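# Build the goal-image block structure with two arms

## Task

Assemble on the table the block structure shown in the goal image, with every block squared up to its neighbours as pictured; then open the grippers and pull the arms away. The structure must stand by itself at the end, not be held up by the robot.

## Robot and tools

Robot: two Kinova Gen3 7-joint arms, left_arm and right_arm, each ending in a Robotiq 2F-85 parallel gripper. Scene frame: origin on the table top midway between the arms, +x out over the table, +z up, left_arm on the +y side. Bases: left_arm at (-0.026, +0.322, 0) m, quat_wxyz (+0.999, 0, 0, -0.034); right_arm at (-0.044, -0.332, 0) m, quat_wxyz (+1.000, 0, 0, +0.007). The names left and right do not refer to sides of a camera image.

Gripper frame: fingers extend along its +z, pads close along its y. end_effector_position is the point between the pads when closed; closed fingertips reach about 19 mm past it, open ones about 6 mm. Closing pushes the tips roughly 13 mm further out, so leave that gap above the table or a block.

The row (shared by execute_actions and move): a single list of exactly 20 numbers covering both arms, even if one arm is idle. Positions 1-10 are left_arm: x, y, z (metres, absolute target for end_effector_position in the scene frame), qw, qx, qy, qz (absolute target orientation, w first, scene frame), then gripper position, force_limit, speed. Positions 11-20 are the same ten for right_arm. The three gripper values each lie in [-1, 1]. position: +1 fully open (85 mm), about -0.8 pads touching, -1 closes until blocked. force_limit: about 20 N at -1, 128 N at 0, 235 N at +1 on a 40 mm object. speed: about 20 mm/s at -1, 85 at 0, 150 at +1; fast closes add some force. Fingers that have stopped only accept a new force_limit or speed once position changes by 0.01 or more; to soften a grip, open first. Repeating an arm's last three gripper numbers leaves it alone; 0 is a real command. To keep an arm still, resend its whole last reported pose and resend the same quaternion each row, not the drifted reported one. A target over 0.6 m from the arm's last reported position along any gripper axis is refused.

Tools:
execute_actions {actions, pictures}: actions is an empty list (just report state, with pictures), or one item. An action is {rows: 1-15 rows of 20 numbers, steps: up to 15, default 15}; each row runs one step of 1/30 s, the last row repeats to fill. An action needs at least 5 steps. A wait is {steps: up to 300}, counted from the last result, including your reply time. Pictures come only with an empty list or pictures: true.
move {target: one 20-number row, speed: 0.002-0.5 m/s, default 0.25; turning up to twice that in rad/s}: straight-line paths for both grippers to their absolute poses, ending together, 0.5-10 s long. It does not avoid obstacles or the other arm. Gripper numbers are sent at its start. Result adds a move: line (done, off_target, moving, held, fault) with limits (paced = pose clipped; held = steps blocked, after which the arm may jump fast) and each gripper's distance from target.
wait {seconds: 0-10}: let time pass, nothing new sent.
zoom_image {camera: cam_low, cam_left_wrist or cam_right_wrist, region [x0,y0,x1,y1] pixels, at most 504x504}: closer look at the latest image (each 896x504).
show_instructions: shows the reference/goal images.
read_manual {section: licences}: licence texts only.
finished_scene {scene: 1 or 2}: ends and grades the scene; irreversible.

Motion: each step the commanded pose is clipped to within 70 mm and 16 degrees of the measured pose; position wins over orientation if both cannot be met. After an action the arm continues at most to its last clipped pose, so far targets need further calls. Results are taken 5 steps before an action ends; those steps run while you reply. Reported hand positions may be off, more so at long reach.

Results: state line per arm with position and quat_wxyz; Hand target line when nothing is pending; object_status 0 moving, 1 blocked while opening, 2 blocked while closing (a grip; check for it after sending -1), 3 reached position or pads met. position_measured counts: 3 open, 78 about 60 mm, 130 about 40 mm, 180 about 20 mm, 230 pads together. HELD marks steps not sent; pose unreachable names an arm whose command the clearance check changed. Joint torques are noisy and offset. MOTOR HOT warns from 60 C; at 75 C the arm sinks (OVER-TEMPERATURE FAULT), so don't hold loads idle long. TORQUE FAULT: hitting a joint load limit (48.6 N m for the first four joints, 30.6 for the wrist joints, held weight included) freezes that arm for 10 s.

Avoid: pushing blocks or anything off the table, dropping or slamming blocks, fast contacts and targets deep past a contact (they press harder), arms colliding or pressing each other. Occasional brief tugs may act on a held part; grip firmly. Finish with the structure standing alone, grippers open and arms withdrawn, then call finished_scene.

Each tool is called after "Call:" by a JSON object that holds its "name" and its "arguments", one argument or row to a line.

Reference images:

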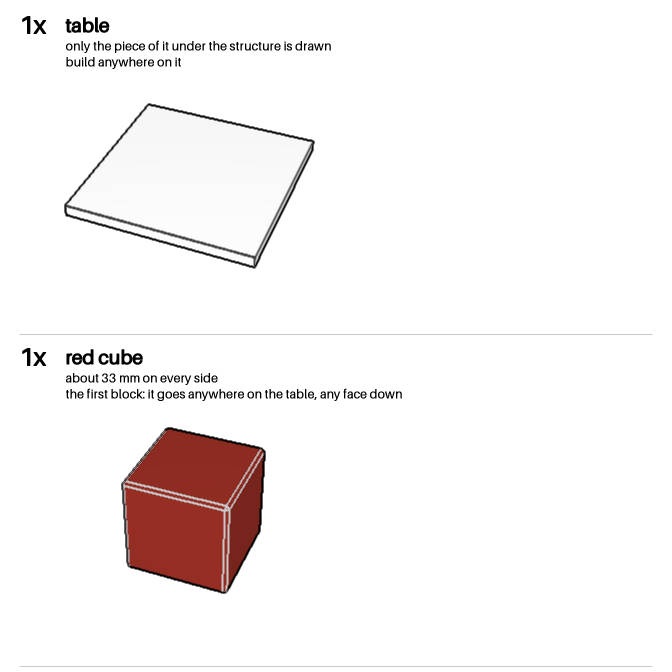

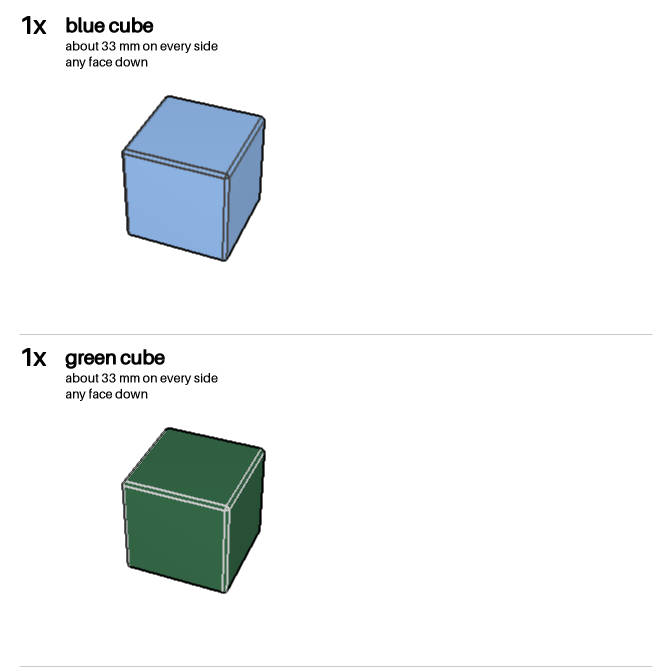

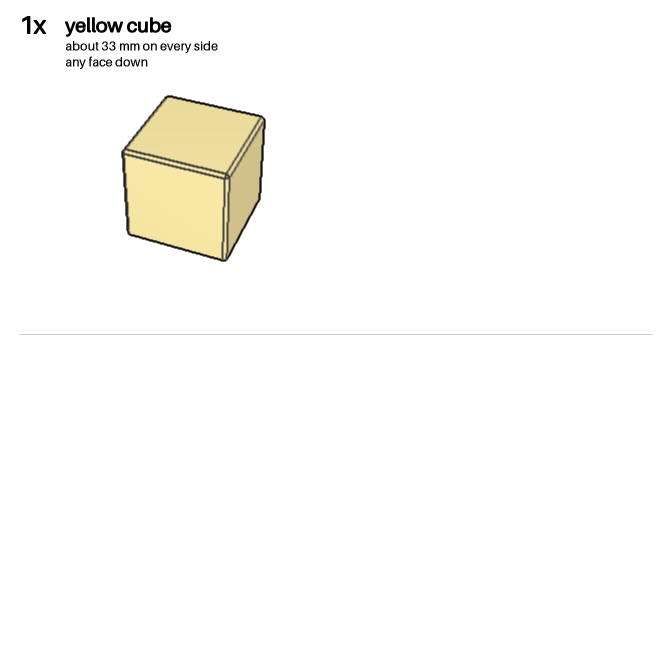

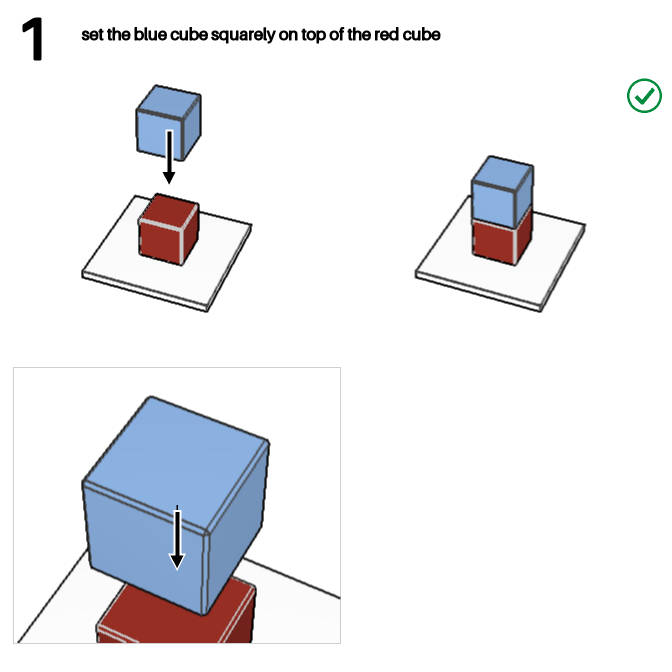

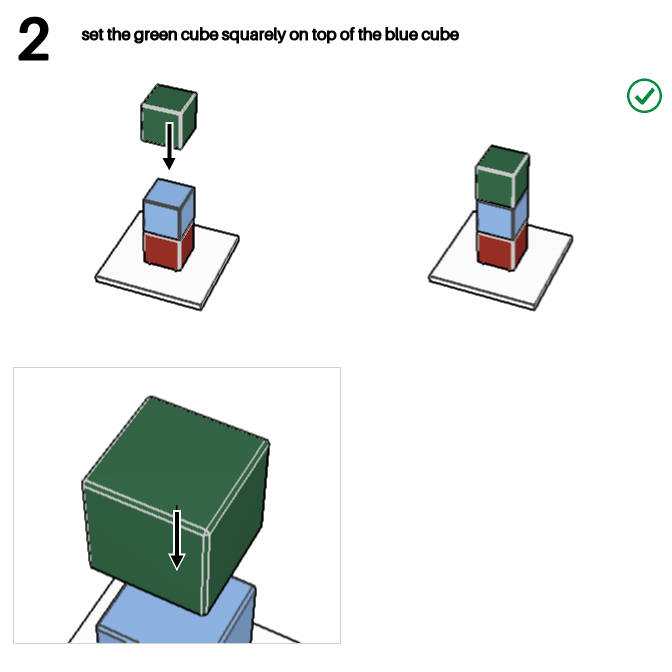

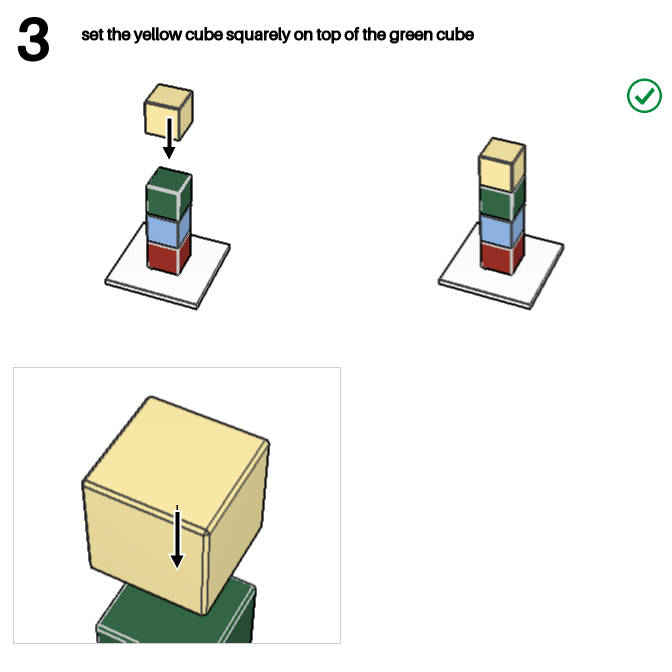

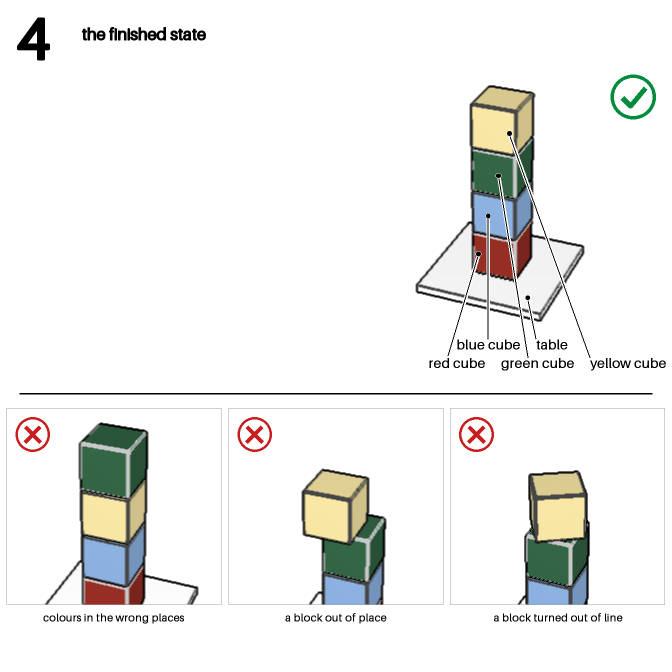

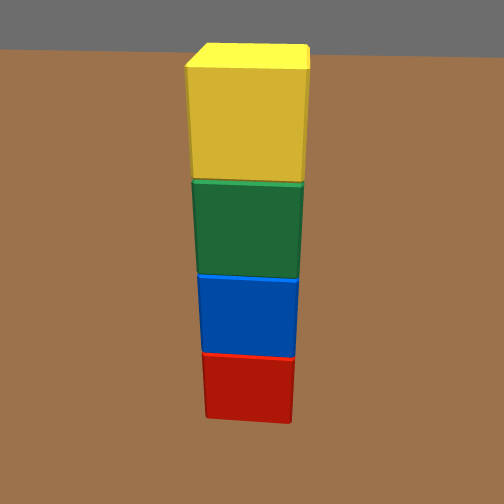

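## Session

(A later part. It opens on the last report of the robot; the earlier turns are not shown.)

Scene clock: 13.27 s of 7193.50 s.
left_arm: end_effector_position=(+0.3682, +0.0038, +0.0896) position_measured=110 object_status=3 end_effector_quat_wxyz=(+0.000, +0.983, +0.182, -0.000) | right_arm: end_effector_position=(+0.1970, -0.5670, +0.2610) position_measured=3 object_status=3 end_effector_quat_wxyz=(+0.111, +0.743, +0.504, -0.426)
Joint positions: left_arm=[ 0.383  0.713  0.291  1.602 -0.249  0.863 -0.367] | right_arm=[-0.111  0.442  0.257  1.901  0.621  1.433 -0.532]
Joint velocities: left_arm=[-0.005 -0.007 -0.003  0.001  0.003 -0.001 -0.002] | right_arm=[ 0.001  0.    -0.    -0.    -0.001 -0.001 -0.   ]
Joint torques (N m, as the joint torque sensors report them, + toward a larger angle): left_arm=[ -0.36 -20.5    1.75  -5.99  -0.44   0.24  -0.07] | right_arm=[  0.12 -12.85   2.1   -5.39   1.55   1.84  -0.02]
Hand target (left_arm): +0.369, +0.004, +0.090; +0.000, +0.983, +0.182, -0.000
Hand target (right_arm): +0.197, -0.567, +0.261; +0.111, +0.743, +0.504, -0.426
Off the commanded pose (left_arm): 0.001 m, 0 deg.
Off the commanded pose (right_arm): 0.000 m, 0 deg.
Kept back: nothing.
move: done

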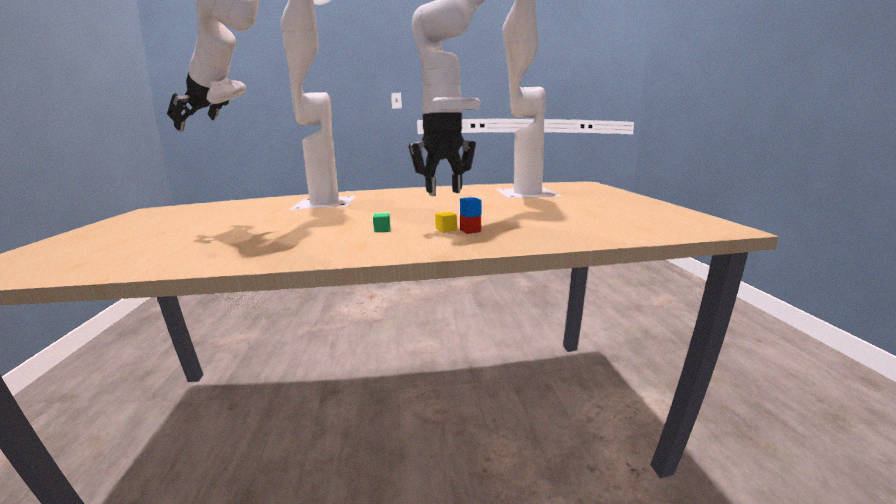

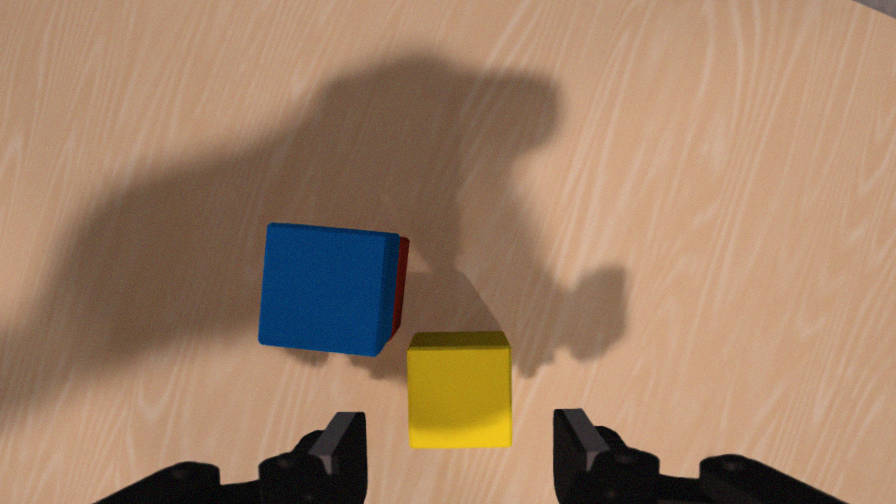

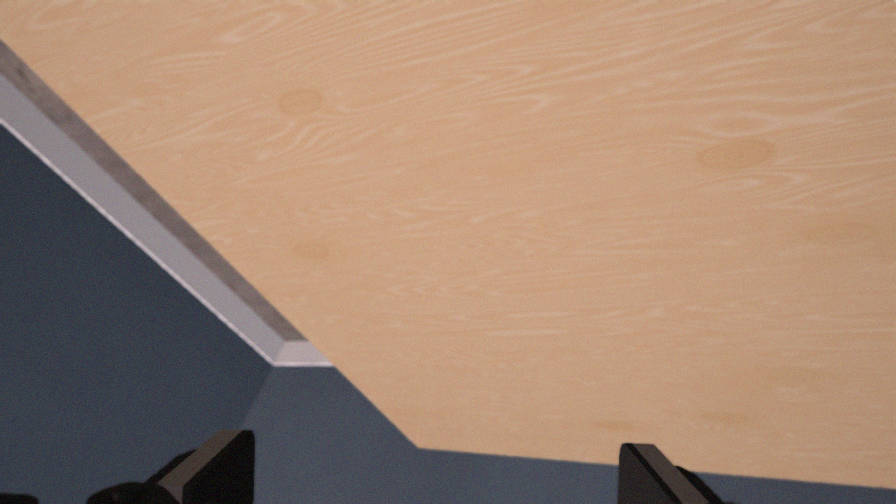

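Call:
{"name": "move", "arguments": {
  "target": [0.368,0.004,0.022,0,0.983,0.182,0,0.15,-0.5,0,0.197,-0.567,0.261,0.111,0.743,0.504,-0.426,1,0,0],
  "speed": 0.12
}}

Call:
{"name": "move", "arguments": {
  "target": [0.368,0.004,0.022,0,0.983,0.182,0,-1,-0.5,0,0.197,-0.567,0.261,0.111,0.743,0.504,-0.426,1,0,0]
}}

Call:
{"name": "move", "arguments": {
  "target": [0.34,-0.008,0.04,0,0.983,0.182,0,-1,-0.5,0,0.197,-0.567,0.261,0.111,0.743,0.504,-0.426,1,0,0],
  "speed": 0.1
}}

Call:
{"name": "move", "arguments": {
  "target": [0.29,-0.03,0.023,0,1,0,0,-1,-0.5,0,0.197,-0.567,0.261,0.111,0.743,0.504,-0.426,1,0,0],
  "speed": 0.15
}}

Call:
{"name": "move", "arguments": {
  "target": [0.29,-0.03,0.023,0,1,0,0,0.4,-0.5,0,0.197,-0.567,0.261,0.111,0.743,0.504,-0.426,1,0,0]
}}

Call:
{"name": "move", "arguments": {
  "target": [0.29,-0.03,0.07,0,1,0,0,0.4,-0.5,0,0.197,-0.567,0.261,0.111,0.743,0.504,-0.426,1,0,0]
}}

Call:
{"name": "move", "arguments": {
  "target": [0.3435,-0.128,0.07,0,1,-0.01,0,0.4,-0.5,0,0.197,-0.567,0.261,0.111,0.743,0.504,-0.426,1,0,0]
}}

Call:
{"name": "move", "arguments": {
  "target": [0.3435,-0.128,0.022,0,1,-0.01,0,0.4,-0.5,0,0.197,-0.567,0.261,0.111,0.743,0.504,-0.426,1,0,0],
  "speed": 0.15
}}

Call:
{"name": "move", "arguments": {
  "target": [0.3435,-0.128,0.022,0,1,-0.01,0,-1,-0.5,0,0.197,-0.567,0.261,0.111,0.743,0.504,-0.426,1,0,0]
}}

Call:
{"name": "move", "arguments": {
  "target": [0.36,-0.08,0.12,0,1,-0.01,0,-1,-0.5,0,0.197,-0.567,0.261,0.111,0.743,0.504,-0.426,1,0,0]
}}

Call:
{"name": "move", "arguments": {
  "target": [0.392,0.051,0.096,0,0.9925,0.122,0,-1,-0.5,0,0.197,-0.567,0.261,0.111,0.743,0.504,-0.426,1,0,0],
  "speed": 0.2
}}

Scene clock: 14.70 s of 7193.50 s.
left_arm: end_effector_position=(+0.3683, +0.0041, +0.0223) position_measured=110 object_status=3 end_effector_quat_wxyz=(+0.000, +0.983, +0.182, +0.000) | right_arm: end_effector_position=(+0.1970, -0.5670, +0.2610) position_measured=3 object_status=3 end_effector_quat_wxyz=(+0.111, +0.743, +0.504, -0.426)
Joint positions: left_arm=[ 0.407  0.825  0.251  1.645 -0.286  0.707 -0.337] | right_arm=[-0.111  0.442  0.257  1.901  0.621  1.433 -0.532]
Joint velocities: left_arm=[ 0.002  0.005  0.002 -0.     0.001  0.    -0.   ] | right_arm=[-0.001 -0.    -0.    -0.     0.001 -0.001 -0.   ]
Joint torques (N m, as the joint torque sensors report them, + toward a larger angle): left_arm=[ -0.42 -20.71   1.64  -5.35  -0.4    0.21  -0.03] | right_arm=[  0.31 -12.71   2.33  -5.12   1.64   1.84  -0.03]
Hand target (left_arm): +0.368, +0.004, +0.022; -0.000, +0.983, +0.182, +0.000
Hand target (right_arm): +0.197, -0.567, +0.261; +0.111, +0.743, +0.504, -0.426
Off the commanded pose (left_arm): 0.000 m, 0 deg.
Off the commanded pose (right_arm): 0.000 m, 0 deg.
Kept back: nothing.
move: done

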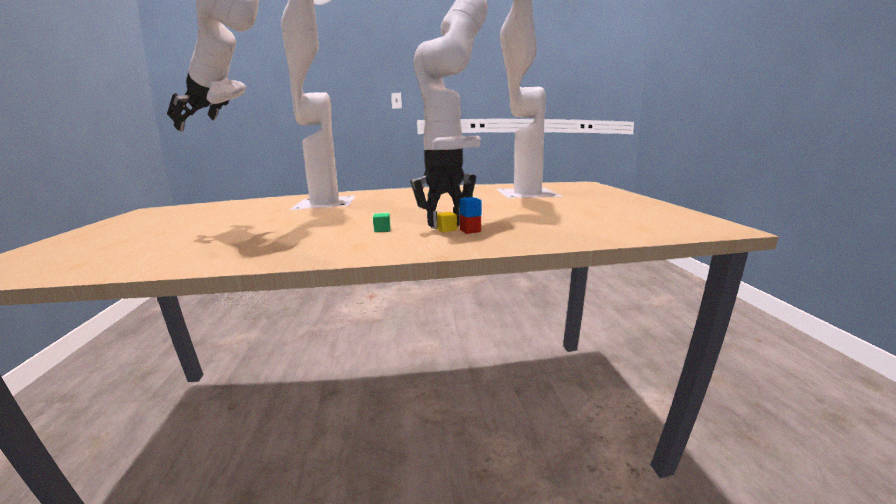

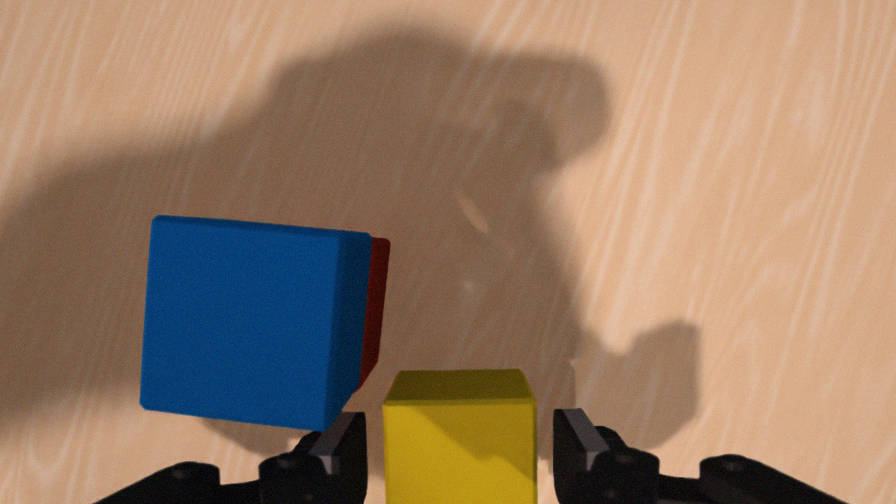

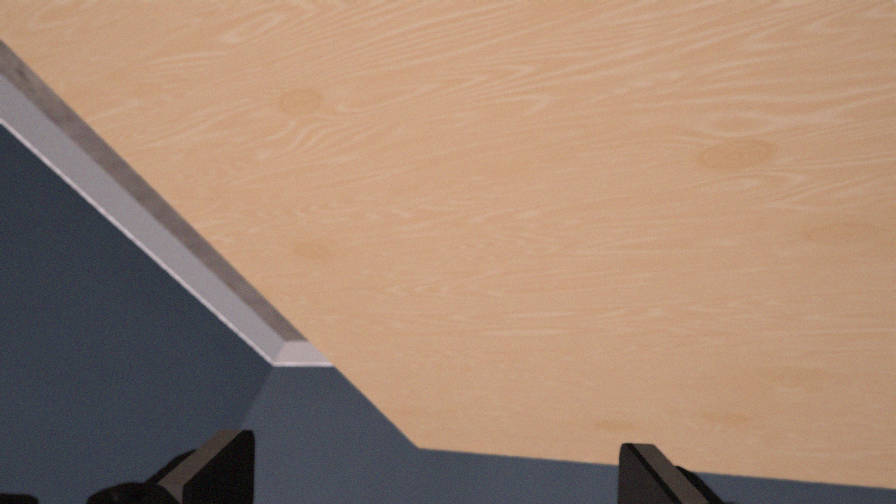

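Scene clock: 15.40 s of 7193.50 s.
left_arm: end_effector_position=(+0.3683, +0.0039, +0.0224) position_measured=149 object_status=2 end_effector_quat_wxyz=(+0.000, +0.983, +0.182, +0.000) | right_arm: end_effector_position=(+0.1970, -0.5670, +0.2610) position_measured=3 object_status=3 end_effector_quat_wxyz=(+0.111, +0.743, +0.504, -0.426)
Joint positions: left_arm=[ 0.407  0.825  0.252  1.645 -0.286  0.707 -0.337] | right_arm=[-0.111  0.442  0.257  1.901  0.621  1.433 -0.532]
Joint velocities: left_arm=[ 0.    -0.001  0.001  0.     0.001 -0.    -0.   ] | right_arm=[-0.     0.    -0.     0.    -0.003 -0.     0.001]
Joint torques (N m, as the joint torque sensors report them, + toward a larger angle): left_arm=[ -0.39 -20.67   1.73  -5.11  -0.44   0.23  -0.05] | right_arm=[  0.29 -12.84   2.14  -5.02   1.64   1.86  -0.08]
Hand target (left_arm): +0.368, +0.004, +0.022; -0.000, +0.983, +0.182, +0.000
Hand target (right_arm): +0.197, -0.567, +0.261; +0.111, +0.743, +0.504, -0.426
Off the commanded pose (left_arm): 0.000 m, 0 deg.
Off the commanded pose (right_arm): 0.000 m, 0 deg.
Kept back: nothing.
move: done

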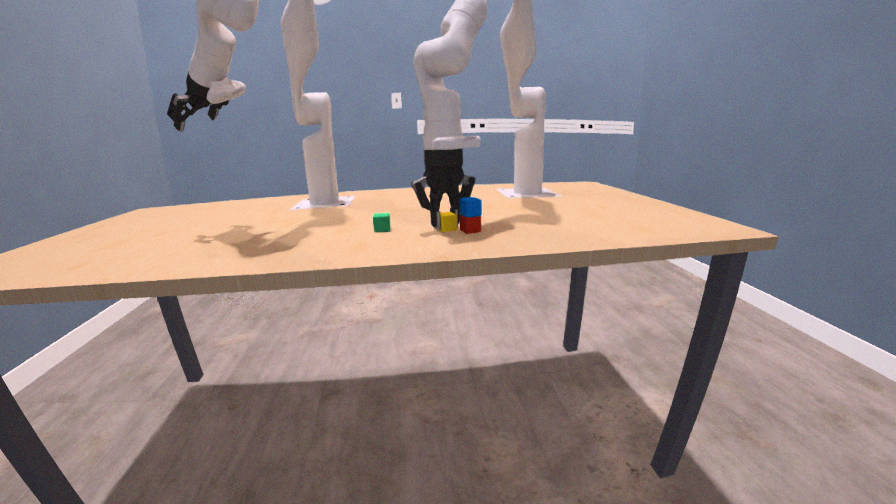

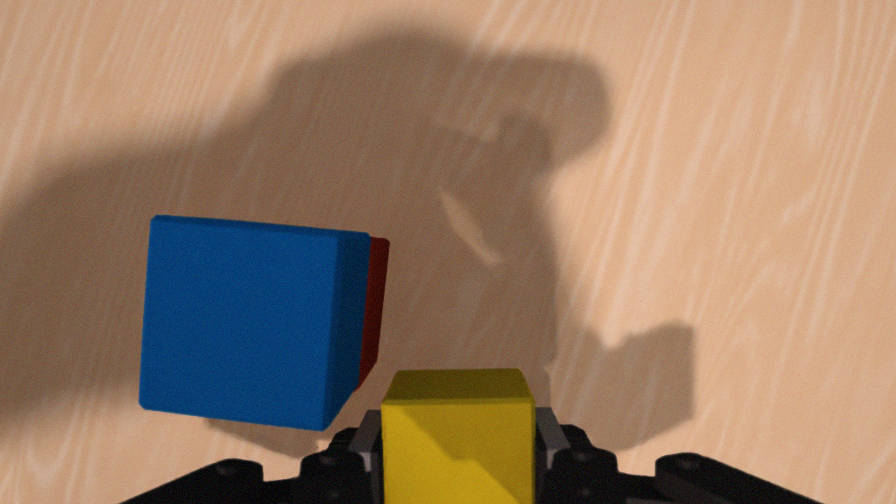

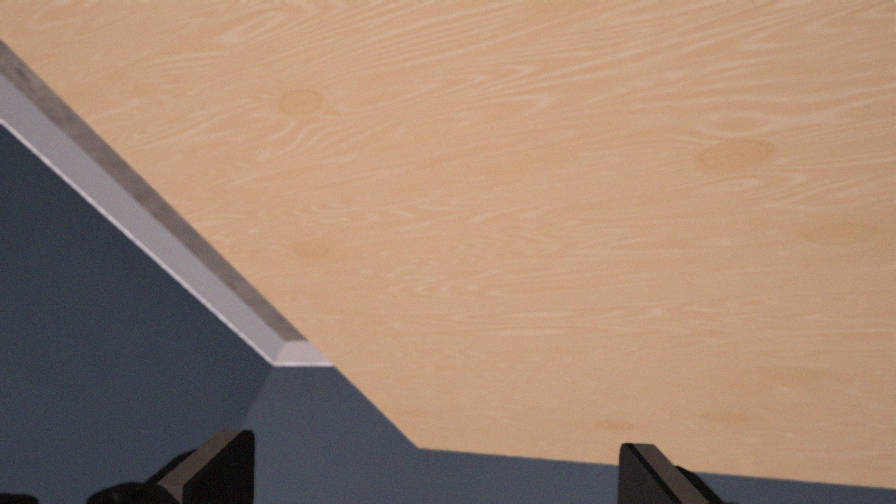

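Scene clock: 16.13 s of 7193.50 s.
left_arm: end_effector_position=(+0.3401, -0.0079, +0.0398) position_measured=149 object_status=2 end_effector_quat_wxyz=(-0.000, +0.983, +0.182, -0.000) | right_arm: end_effector_position=(+0.1970, -0.5670, +0.2610) position_measured=3 object_status=3 end_effector_quat_wxyz=(+0.111, +0.743, +0.504, -0.426)
Joint positions: left_arm=[ 0.454  0.773  0.256  1.688 -0.273  0.716 -0.289] | right_arm=[-0.111  0.442  0.257  1.901  0.621  1.433 -0.532]
Joint velocities: left_arm=[ 0.002 -0.004  0.002  0.    -0.001 -0.     0.001] | right_arm=[-0.     0.    -0.    -0.001 -0.001 -0.     0.001]
Joint torques (N m, as the joint torque sensors report them, + toward a larger angle): left_arm=[ -0.49 -20.44   1.5   -5.22  -0.23   0.22  -0.01] | right_arm=[  0.3  -12.85   2.16  -5.12   1.64   1.71   0.01]
Hand target (left_arm): +0.340, -0.008, +0.040; -0.000, +0.983, +0.182, +0.000
Hand target (right_arm): +0.197, -0.567, +0.261; +0.111, +0.743, +0.504, -0.426
Off the commanded pose (left_arm): 0.000 m, 0 deg.
Off the commanded pose (right_arm): 0.000 m, 0 deg.
Kept back: nothing.
move: done

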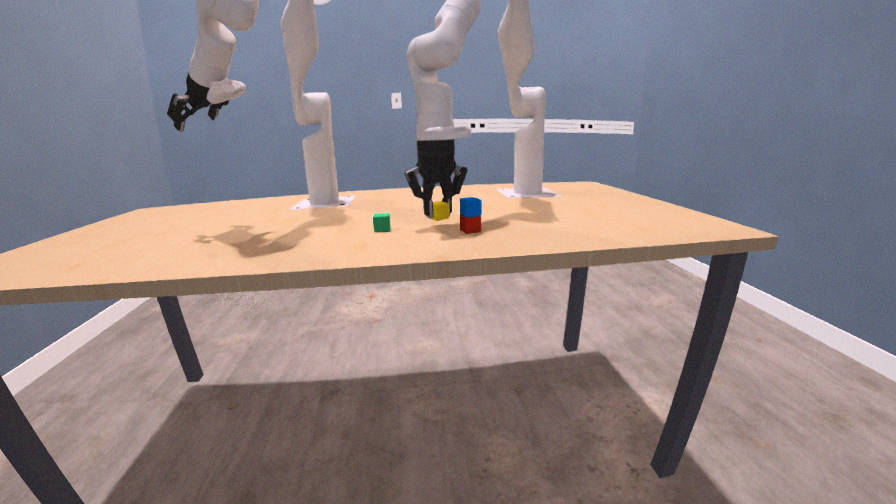

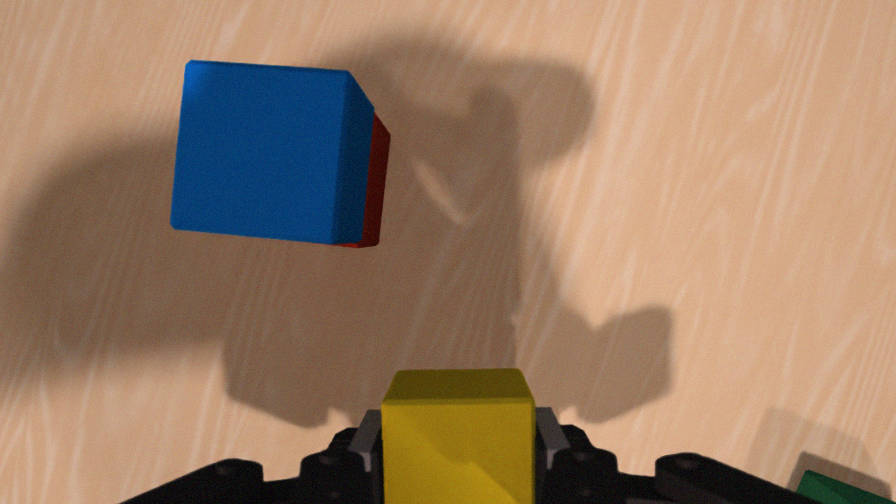

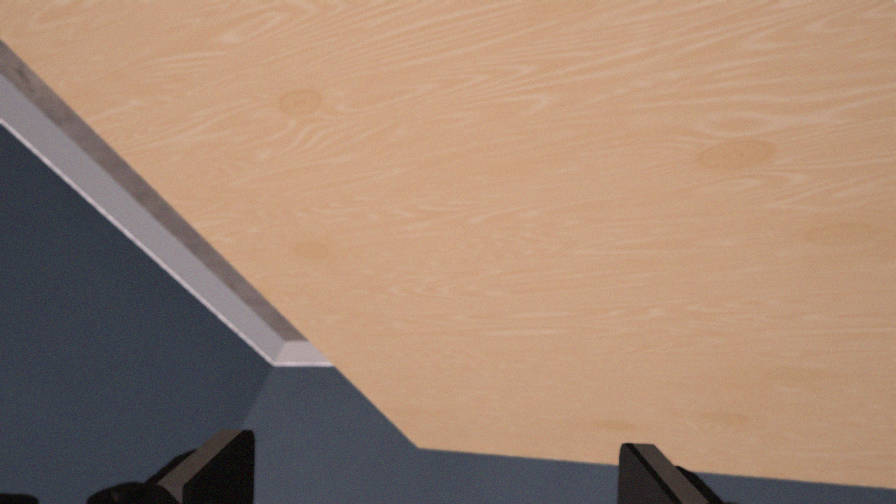

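Scene clock: 17.63 s of 7193.50 s.
left_arm: end_effector_position=(+0.2902, -0.0299, +0.0230) position_measured=149 object_status=2 end_effector_quat_wxyz=(-0.000, +1.000, +0.000, +0.000) | right_arm: end_effector_position=(+0.1970, -0.5670, +0.2610) position_measured=3 object_status=3 end_effector_quat_wxyz=(+0.111, +0.743, +0.504, -0.426)
Joint positions: left_arm=[ 0.51   0.786  0.325  1.77  -0.385  0.648 -0.448] | right_arm=[-0.111  0.442  0.257  1.901  0.621  1.433 -0.532]
Joint velocities: left_arm=[ 0.001  0.001 -0.    -0.     0.002  0.     0.001] | right_arm=[ 0.001 -0.    -0.     0.    -0.001 -0.001  0.   ]
Joint torques (N m, as the joint torque sensors report them, + toward a larger angle): left_arm=[ -0.52 -20.1    2.07  -4.7   -0.4    0.24   0.03] | right_arm=[  0.47 -12.97   2.12  -5.2    1.57   1.82  -0.06]
Hand target (left_arm): +0.290, -0.030, +0.023; -0.000, +1.000, -0.000, +0.000
Hand target (right_arm): +0.197, -0.567, +0.261; +0.111, +0.743, +0.504, -0.426
Off the commanded pose (left_arm): 0.000 m, 0 deg.
Off the commanded pose (right_arm): 0.000 m, 0 deg.
Kept back: nothing.
move: done

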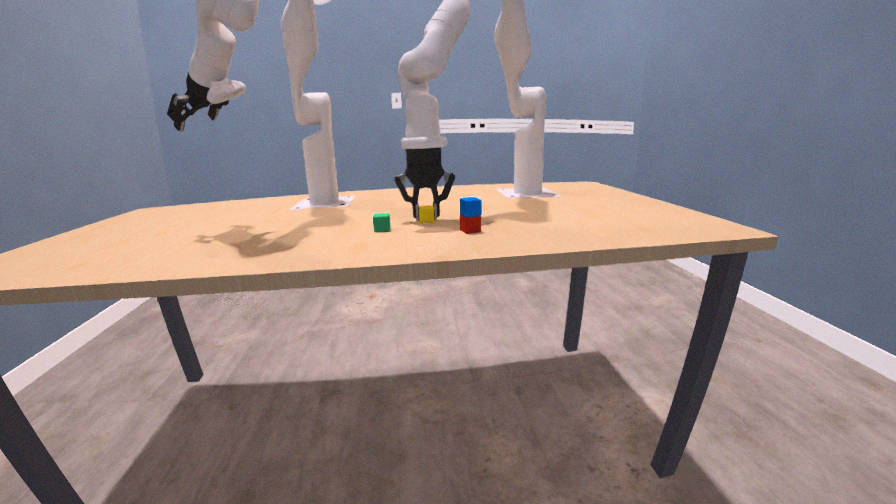

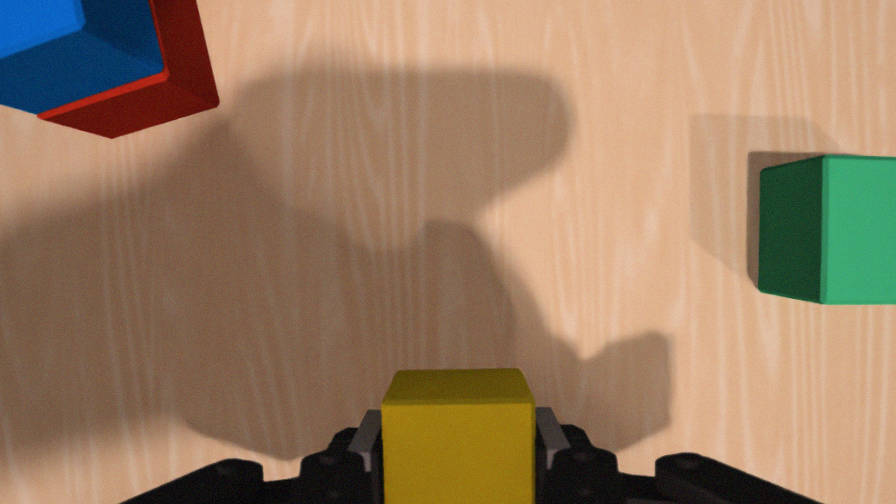

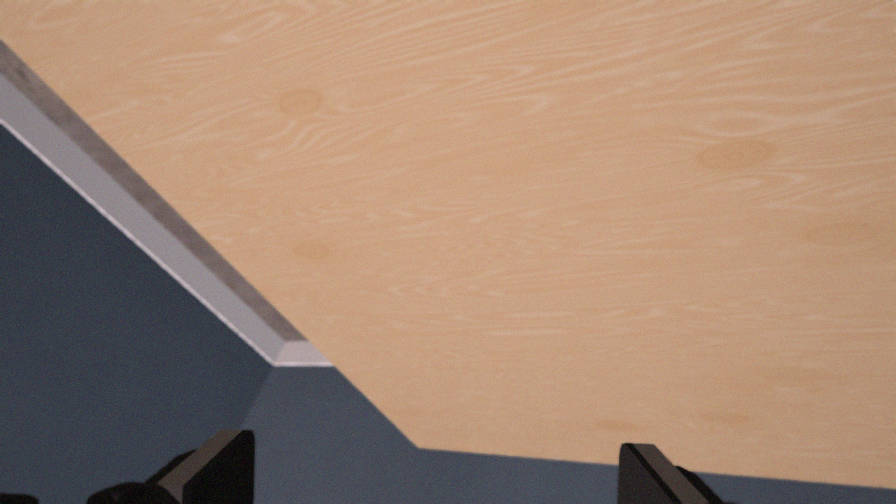

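Scene clock: 18.33 s of 7193.50 s.
left_arm: end_effector_position=(+0.2900, -0.0300, +0.0230) position_measured=78 object_status=0 end_effector_quat_wxyz=(+0.000, +1.000, -0.000, +0.000) | right_arm: end_effector_position=(+0.1970, -0.5670, +0.2610) position_measured=3 object_status=3 end_effector_quat_wxyz=(+0.111, +0.743, +0.504, -0.426)
Joint positions: left_arm=[ 0.509  0.786  0.325  1.771 -0.384  0.648 -0.448] | right_arm=[-0.111  0.442  0.257  1.901  0.621  1.433 -0.532]
Joint velocities: left_arm=[ 0.     0.002 -0.     0.     0.002  0.     0.   ] | right_arm=[ 0.001 -0.    -0.    -0.    -0.     0.001  0.001]
Joint torques (N m, as the joint torque sensors report them, + toward a larger angle): left_arm=[ -0.36 -19.86   2.11  -4.68  -0.43   0.2   -0.06] | right_arm=[  0.27 -12.83   2.29  -4.97   1.62   1.78   0.01]
Hand target (left_arm): +0.290, -0.030, +0.023; -0.000, +1.000, -0.000, -0.000
Hand target (right_arm): +0.197, -0.567, +0.261; +0.111, +0.743, +0.504, -0.426
Off the commanded pose (left_arm): 0.000 m, 0 deg.
Off the commanded pose (right_arm): 0.000 m, 0 deg.
Kept back: nothing.
move: done

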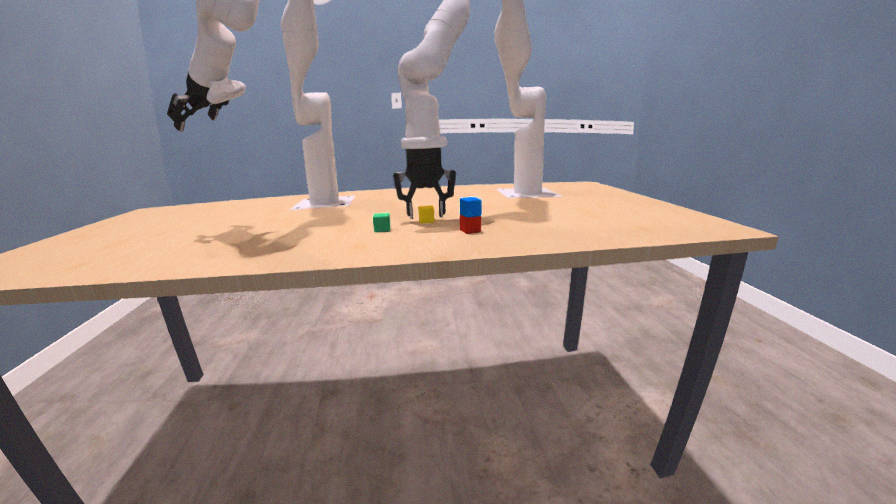

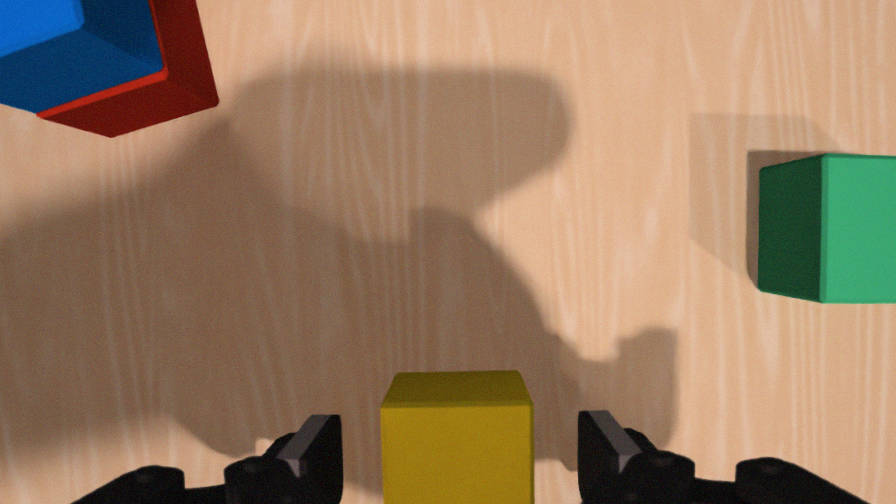

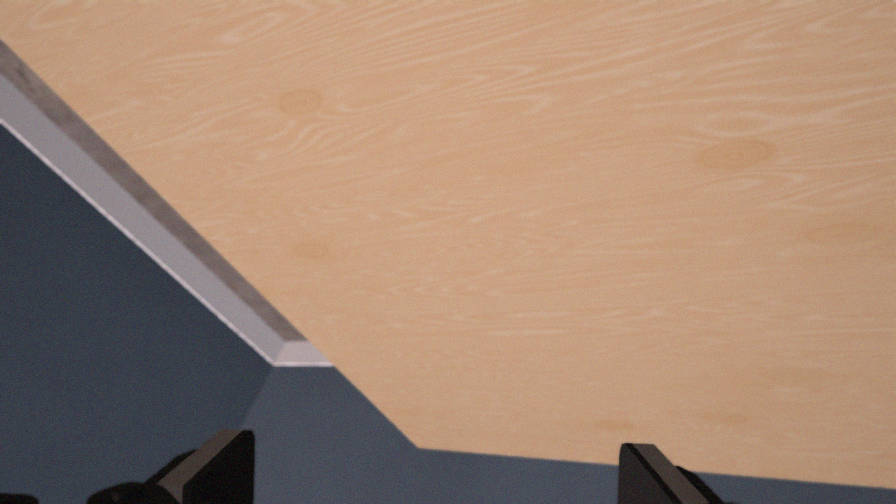

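Scene clock: 19.07 s of 7193.50 s.
left_arm: end_effector_position=(+0.2898, -0.0301, +0.0697) position_measured=78 object_status=3 end_effector_quat_wxyz=(-0.000, +1.000, -0.000, -0.000) | right_arm: end_effector_position=(+0.1970, -0.5670, +0.2610) position_measured=3 object_status=3 end_effector_quat_wxyz=(+0.111, +0.743, +0.504, -0.426)
Joint positions: left_arm=[ 0.481  0.702  0.369  1.746 -0.345  0.759 -0.48 ] | right_arm=[-0.111  0.442  0.257  1.901  0.621  1.433 -0.532]
Joint velocities: left_arm=[-0.002 -0.003 -0.001 -0.     0.002 -0.    -0.   ] | right_arm=[-0.    -0.     0.    -0.     0.    -0.001  0.   ]
Joint torques (N m, as the joint torque sensors report them, + toward a larger angle): left_arm=[ -0.29 -19.32   2.    -5.38  -0.46   0.3    0.01] | right_arm=[  0.19 -13.02   2.13  -5.16   1.48   1.87  -0.02]
Hand target (left_arm): +0.290, -0.030, +0.070; +0.000, +1.000, -0.000, -0.000
Hand target (right_arm): +0.197, -0.567, +0.261; +0.111, +0.743, +0.504, -0.426
Off the commanded pose (left_arm): 0.000 m, 0 deg.
Off the commanded pose (right_arm): 0.000 m, 0 deg.
Kept back: nothing.
move: done

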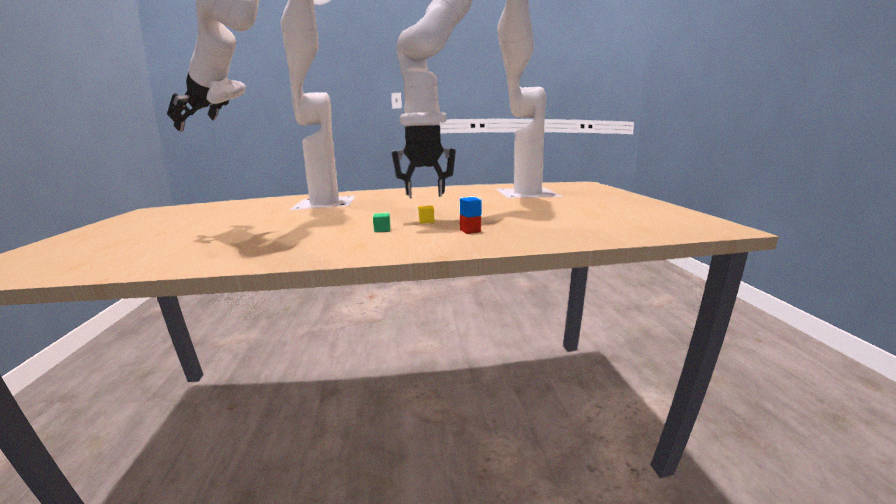

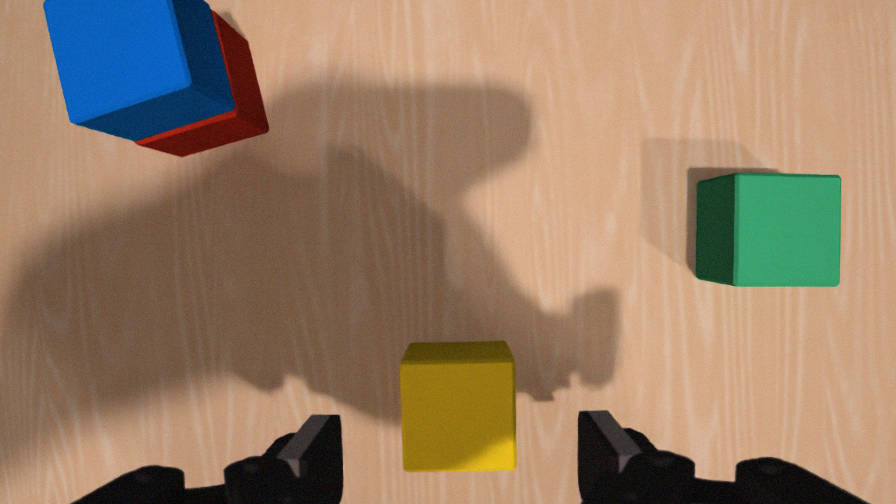

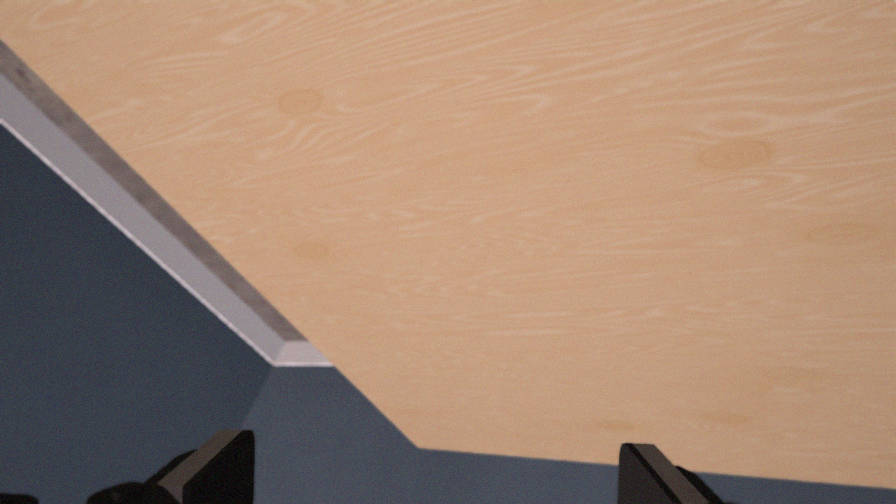

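Scene clock: 20.00 s of 7193.50 s.
left_arm: end_effector_position=(+0.3441, -0.1280, +0.0707) position_measured=78 object_status=3 end_effector_quat_wxyz=(+0.000, +1.000, -0.010, +0.000) | right_arm: end_effector_position=(+0.1970, -0.5670, +0.2610) position_measured=3 object_status=3 end_effector_quat_wxyz=(+0.111, +0.743, +0.504, -0.426)
Joint positions: left_arm=[ 0.579  0.897  0.378  1.305 -0.349  1.002 -0.508] | right_arm=[-0.111  0.442  0.257  1.901  0.621  1.433 -0.532]
Joint velocities: left_arm=[ 0.005  0.013  0.002 -0.003  0.001  0.001  0.   ] | right_arm=[ 0.002 -0.    -0.    -0.     0.     0.     0.   ]
Joint torques (N m, as the joint torque sensors report them, + toward a larger angle): left_arm=[ -0.21 -23.42   2.42  -6.55  -0.43   0.25  -0.05] | right_arm=[  0.37 -12.97   2.33  -5.08   1.57   1.85  -0.03]
Hand target (left_arm): +0.344, -0.128, +0.070; +0.000, +1.000, -0.010, -0.000
Hand target (right_arm): +0.197, -0.567, +0.261; +0.111, +0.743, +0.504, -0.426
Off the commanded pose (left_arm): 0.001 m, 0 deg.
Off the commanded pose (right_arm): 0.000 m, 0 deg.
Kept back: nothing.
move: done

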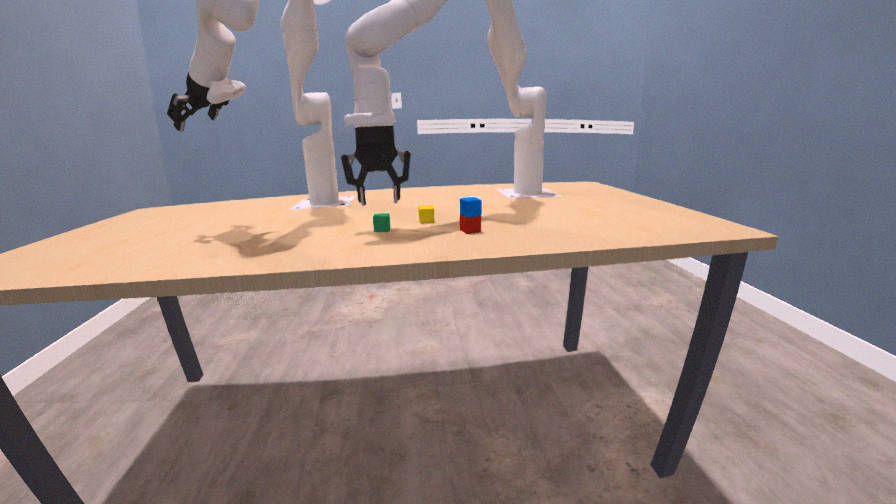

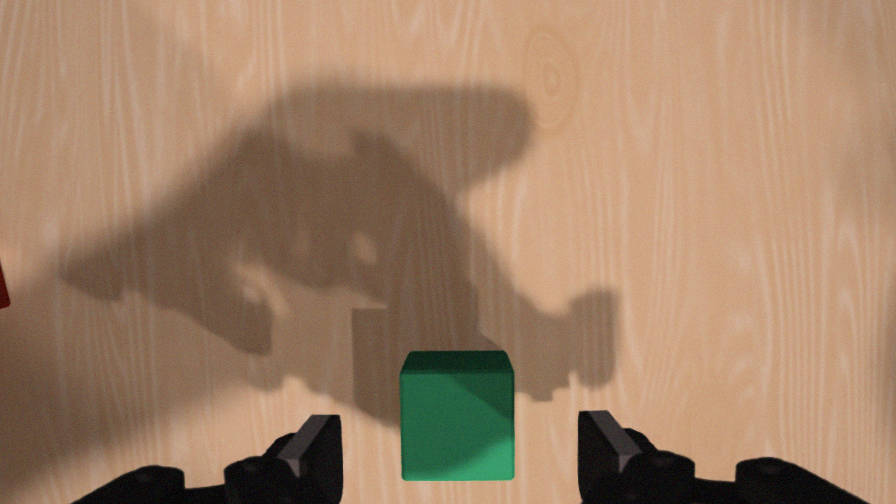

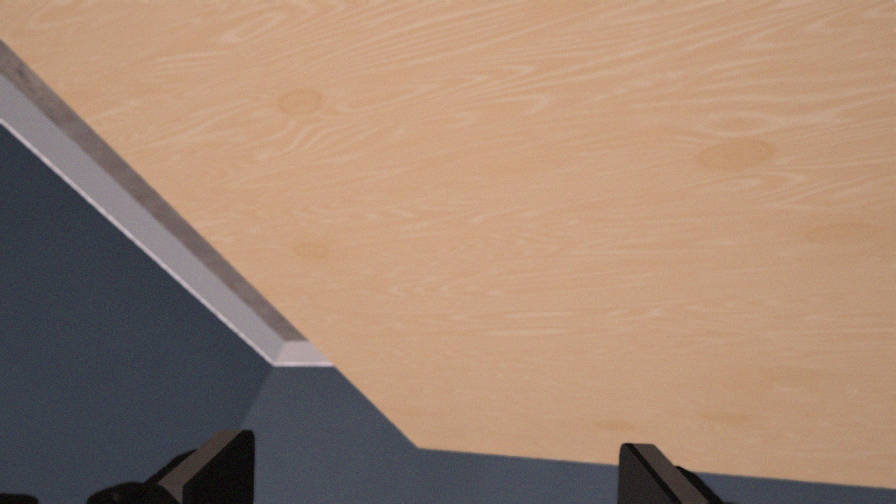

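Scene clock: 20.73 s of 7193.50 s.
left_arm: end_effector_position=(+0.3437, -0.1280, +0.0222) position_measured=78 object_status=3 end_effector_quat_wxyz=(+0.000, +1.000, -0.010, +0.000) | right_arm: end_effector_position=(+0.1970, -0.5670, +0.2610) position_measured=3 object_status=3 end_effector_quat_wxyz=(+0.111, +0.743, +0.504, -0.426)
Joint positions: left_arm=[ 0.59   0.967  0.355  1.332 -0.372  0.907 -0.49 ] | right_arm=[-0.111  0.442  0.257  1.901  0.621  1.433 -0.532]
Joint velocities: left_arm=[ 0.001  0.003  0.001 -0.001 -0.     0.     0.   ] | right_arm=[ 0.001  0.    -0.     0.    -0.001 -0.001  0.002]
Joint torques (N m, as the joint torque sensors report them, + toward a larger angle): left_arm=[ -0.63 -24.05   2.56  -6.17  -0.45   0.23  -0.01] | right_arm=[  0.42 -12.93   2.18  -5.2    1.72   1.81  -0.08]
Hand target (left_arm): +0.344, -0.128, +0.022; -0.000, +1.000, -0.010, +0.000
Hand target (right_arm): +0.197, -0.567, +0.261; +0.111, +0.743, +0.504, -0.426
Off the commanded pose (left_arm): 0.000 m, 0 deg.
Off the commanded pose (right_arm): 0.000 m, 0 deg.
Kept back: nothing.
move: done

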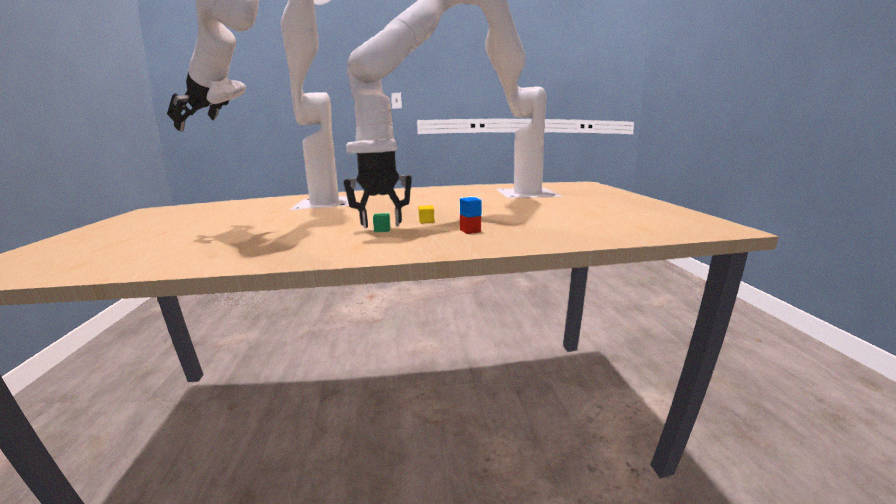

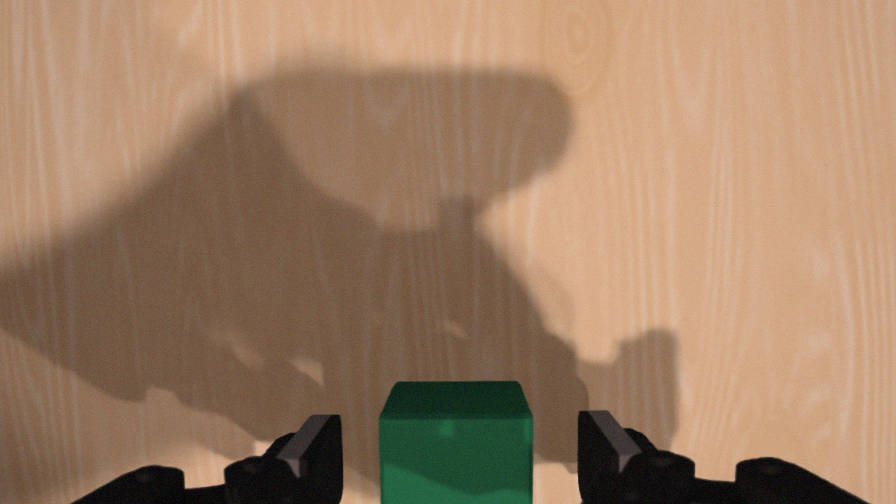

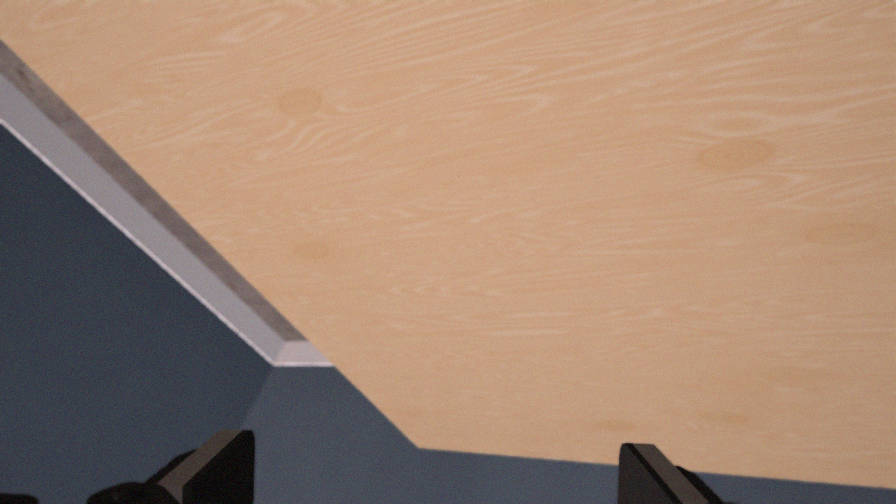

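Scene clock: 21.43 s of 7193.50 s.
left_arm: end_effector_position=(+0.3436, -0.1281, +0.0222) position_measured=149 object_status=2 end_effector_quat_wxyz=(+0.000, +1.000, -0.010, +0.000) | right_arm: end_effector_position=(+0.1970, -0.5670, +0.2610) position_measured=3 object_status=3 end_effector_quat_wxyz=(+0.111, +0.743, +0.504, -0.426)
Joint positions: left_arm=[ 0.59   0.967  0.355  1.332 -0.372  0.906 -0.49 ] | right_arm=[-0.111  0.442  0.257  1.901  0.621  1.433 -0.532]
Joint velocities: left_arm=[ 0.    -0.     0.     0.    -0.     0.    -0.001] | right_arm=[-0.001  0.     0.     0.     0.001 -0.    -0.   ]
Joint torques (N m, as the joint torque sensors report them, + toward a larger angle): left_arm=[ -0.37 -23.86   2.52  -6.08  -0.42   0.18   0.03] | right_arm=[  0.32 -12.9    2.2   -5.06   1.64   1.81   0.07]
Hand target (left_arm): +0.344, -0.128, +0.022; -0.000, +1.000, -0.010, +0.000
Hand target (right_arm): +0.197, -0.567, +0.261; +0.111, +0.743, +0.504, -0.426
Off the commanded pose (left_arm): 0.000 m, 0 deg.
Off the commanded pose (right_arm): 0.000 m, 0 deg.
Kept back: nothing.
move: done

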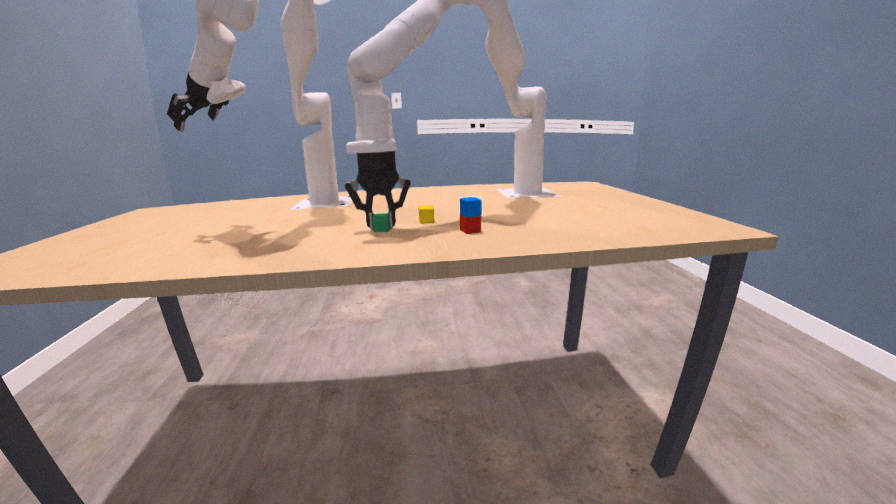

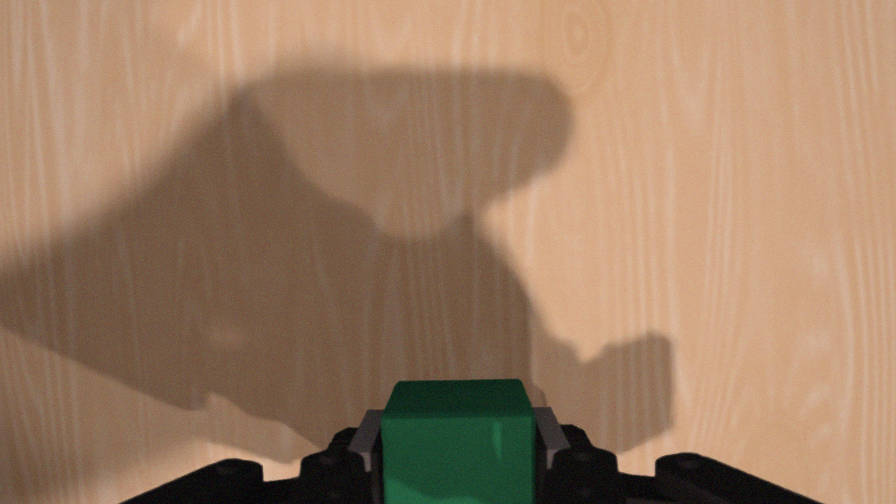

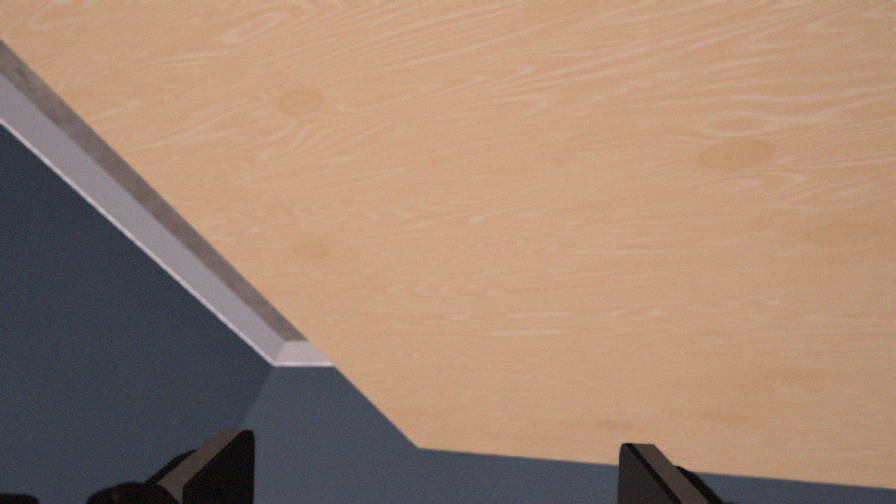

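Scene clock: 22.27 s of 7193.50 s.
left_arm: end_effector_position=(+0.3594, -0.0803, +0.1196) position_measured=149 object_status=2 end_effector_quat_wxyz=(+0.000, +1.000, -0.010, -0.000) | right_arm: end_effector_position=(+0.1970, -0.5670, +0.2610) position_measured=3 object_status=3 end_effector_quat_wxyz=(+0.111, +0.743, +0.504, -0.426)
Joint positions: left_arm=[ 0.477  0.783  0.401  1.371 -0.322  1.053 -0.591] | right_arm=[-0.111  0.442  0.257  1.901  0.621  1.433 -0.532]
Joint velocities: left_arm=[-0.005 -0.006 -0.001  0.     0.    -0.    -0.001] | right_arm=[-0.001 -0.     0.     0.001 -0.001 -0.001 -0.001]
Joint torques (N m, as the joint torque sensors report them, + toward a larger angle): left_arm=[ -0.51 -22.41   2.25  -6.79  -0.52   0.2    0.01] | right_arm=[  0.32 -13.     2.24  -5.11   1.59   1.84   0.04]
Hand target (left_arm): +0.360, -0.080, +0.120; +0.000, +1.000, -0.010, -0.000
Hand target (right_arm): +0.197, -0.567, +0.261; +0.111, +0.743, +0.504, -0.426
Off the commanded pose (left_arm): 0.001 m, 0 deg.
Off the commanded pose (right_arm): 0.000 m, 0 deg.
Kept back: nothing.
move: done

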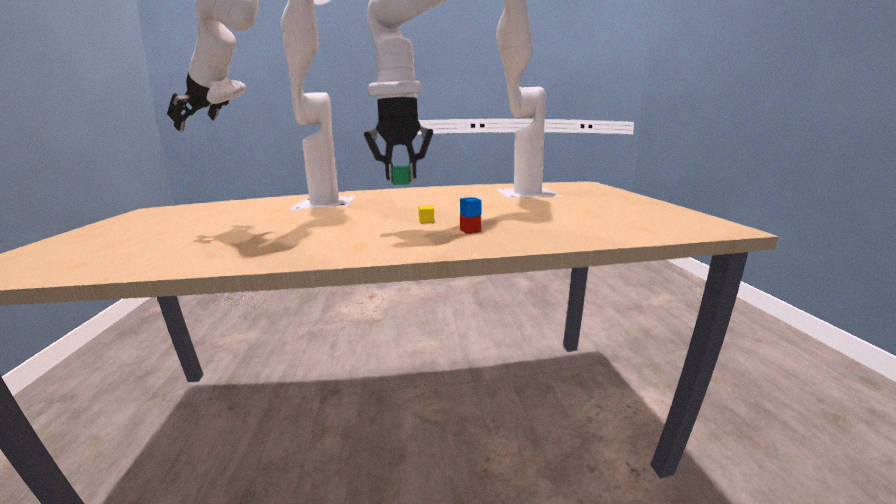

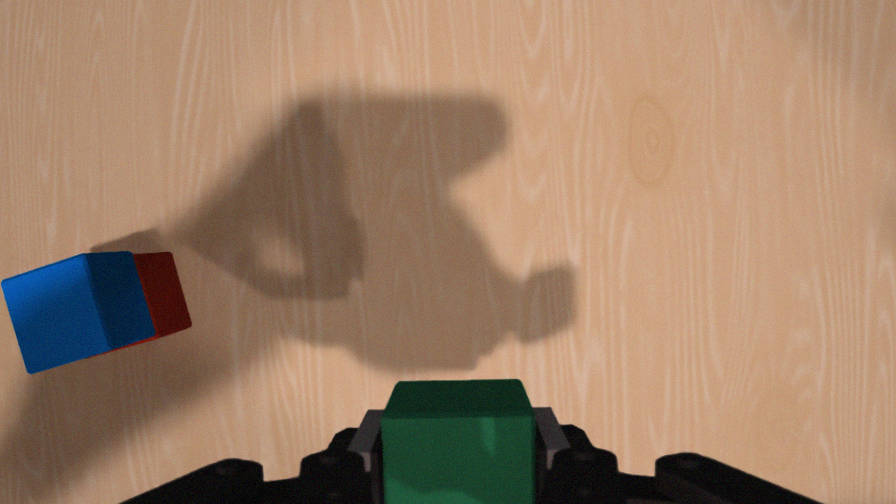

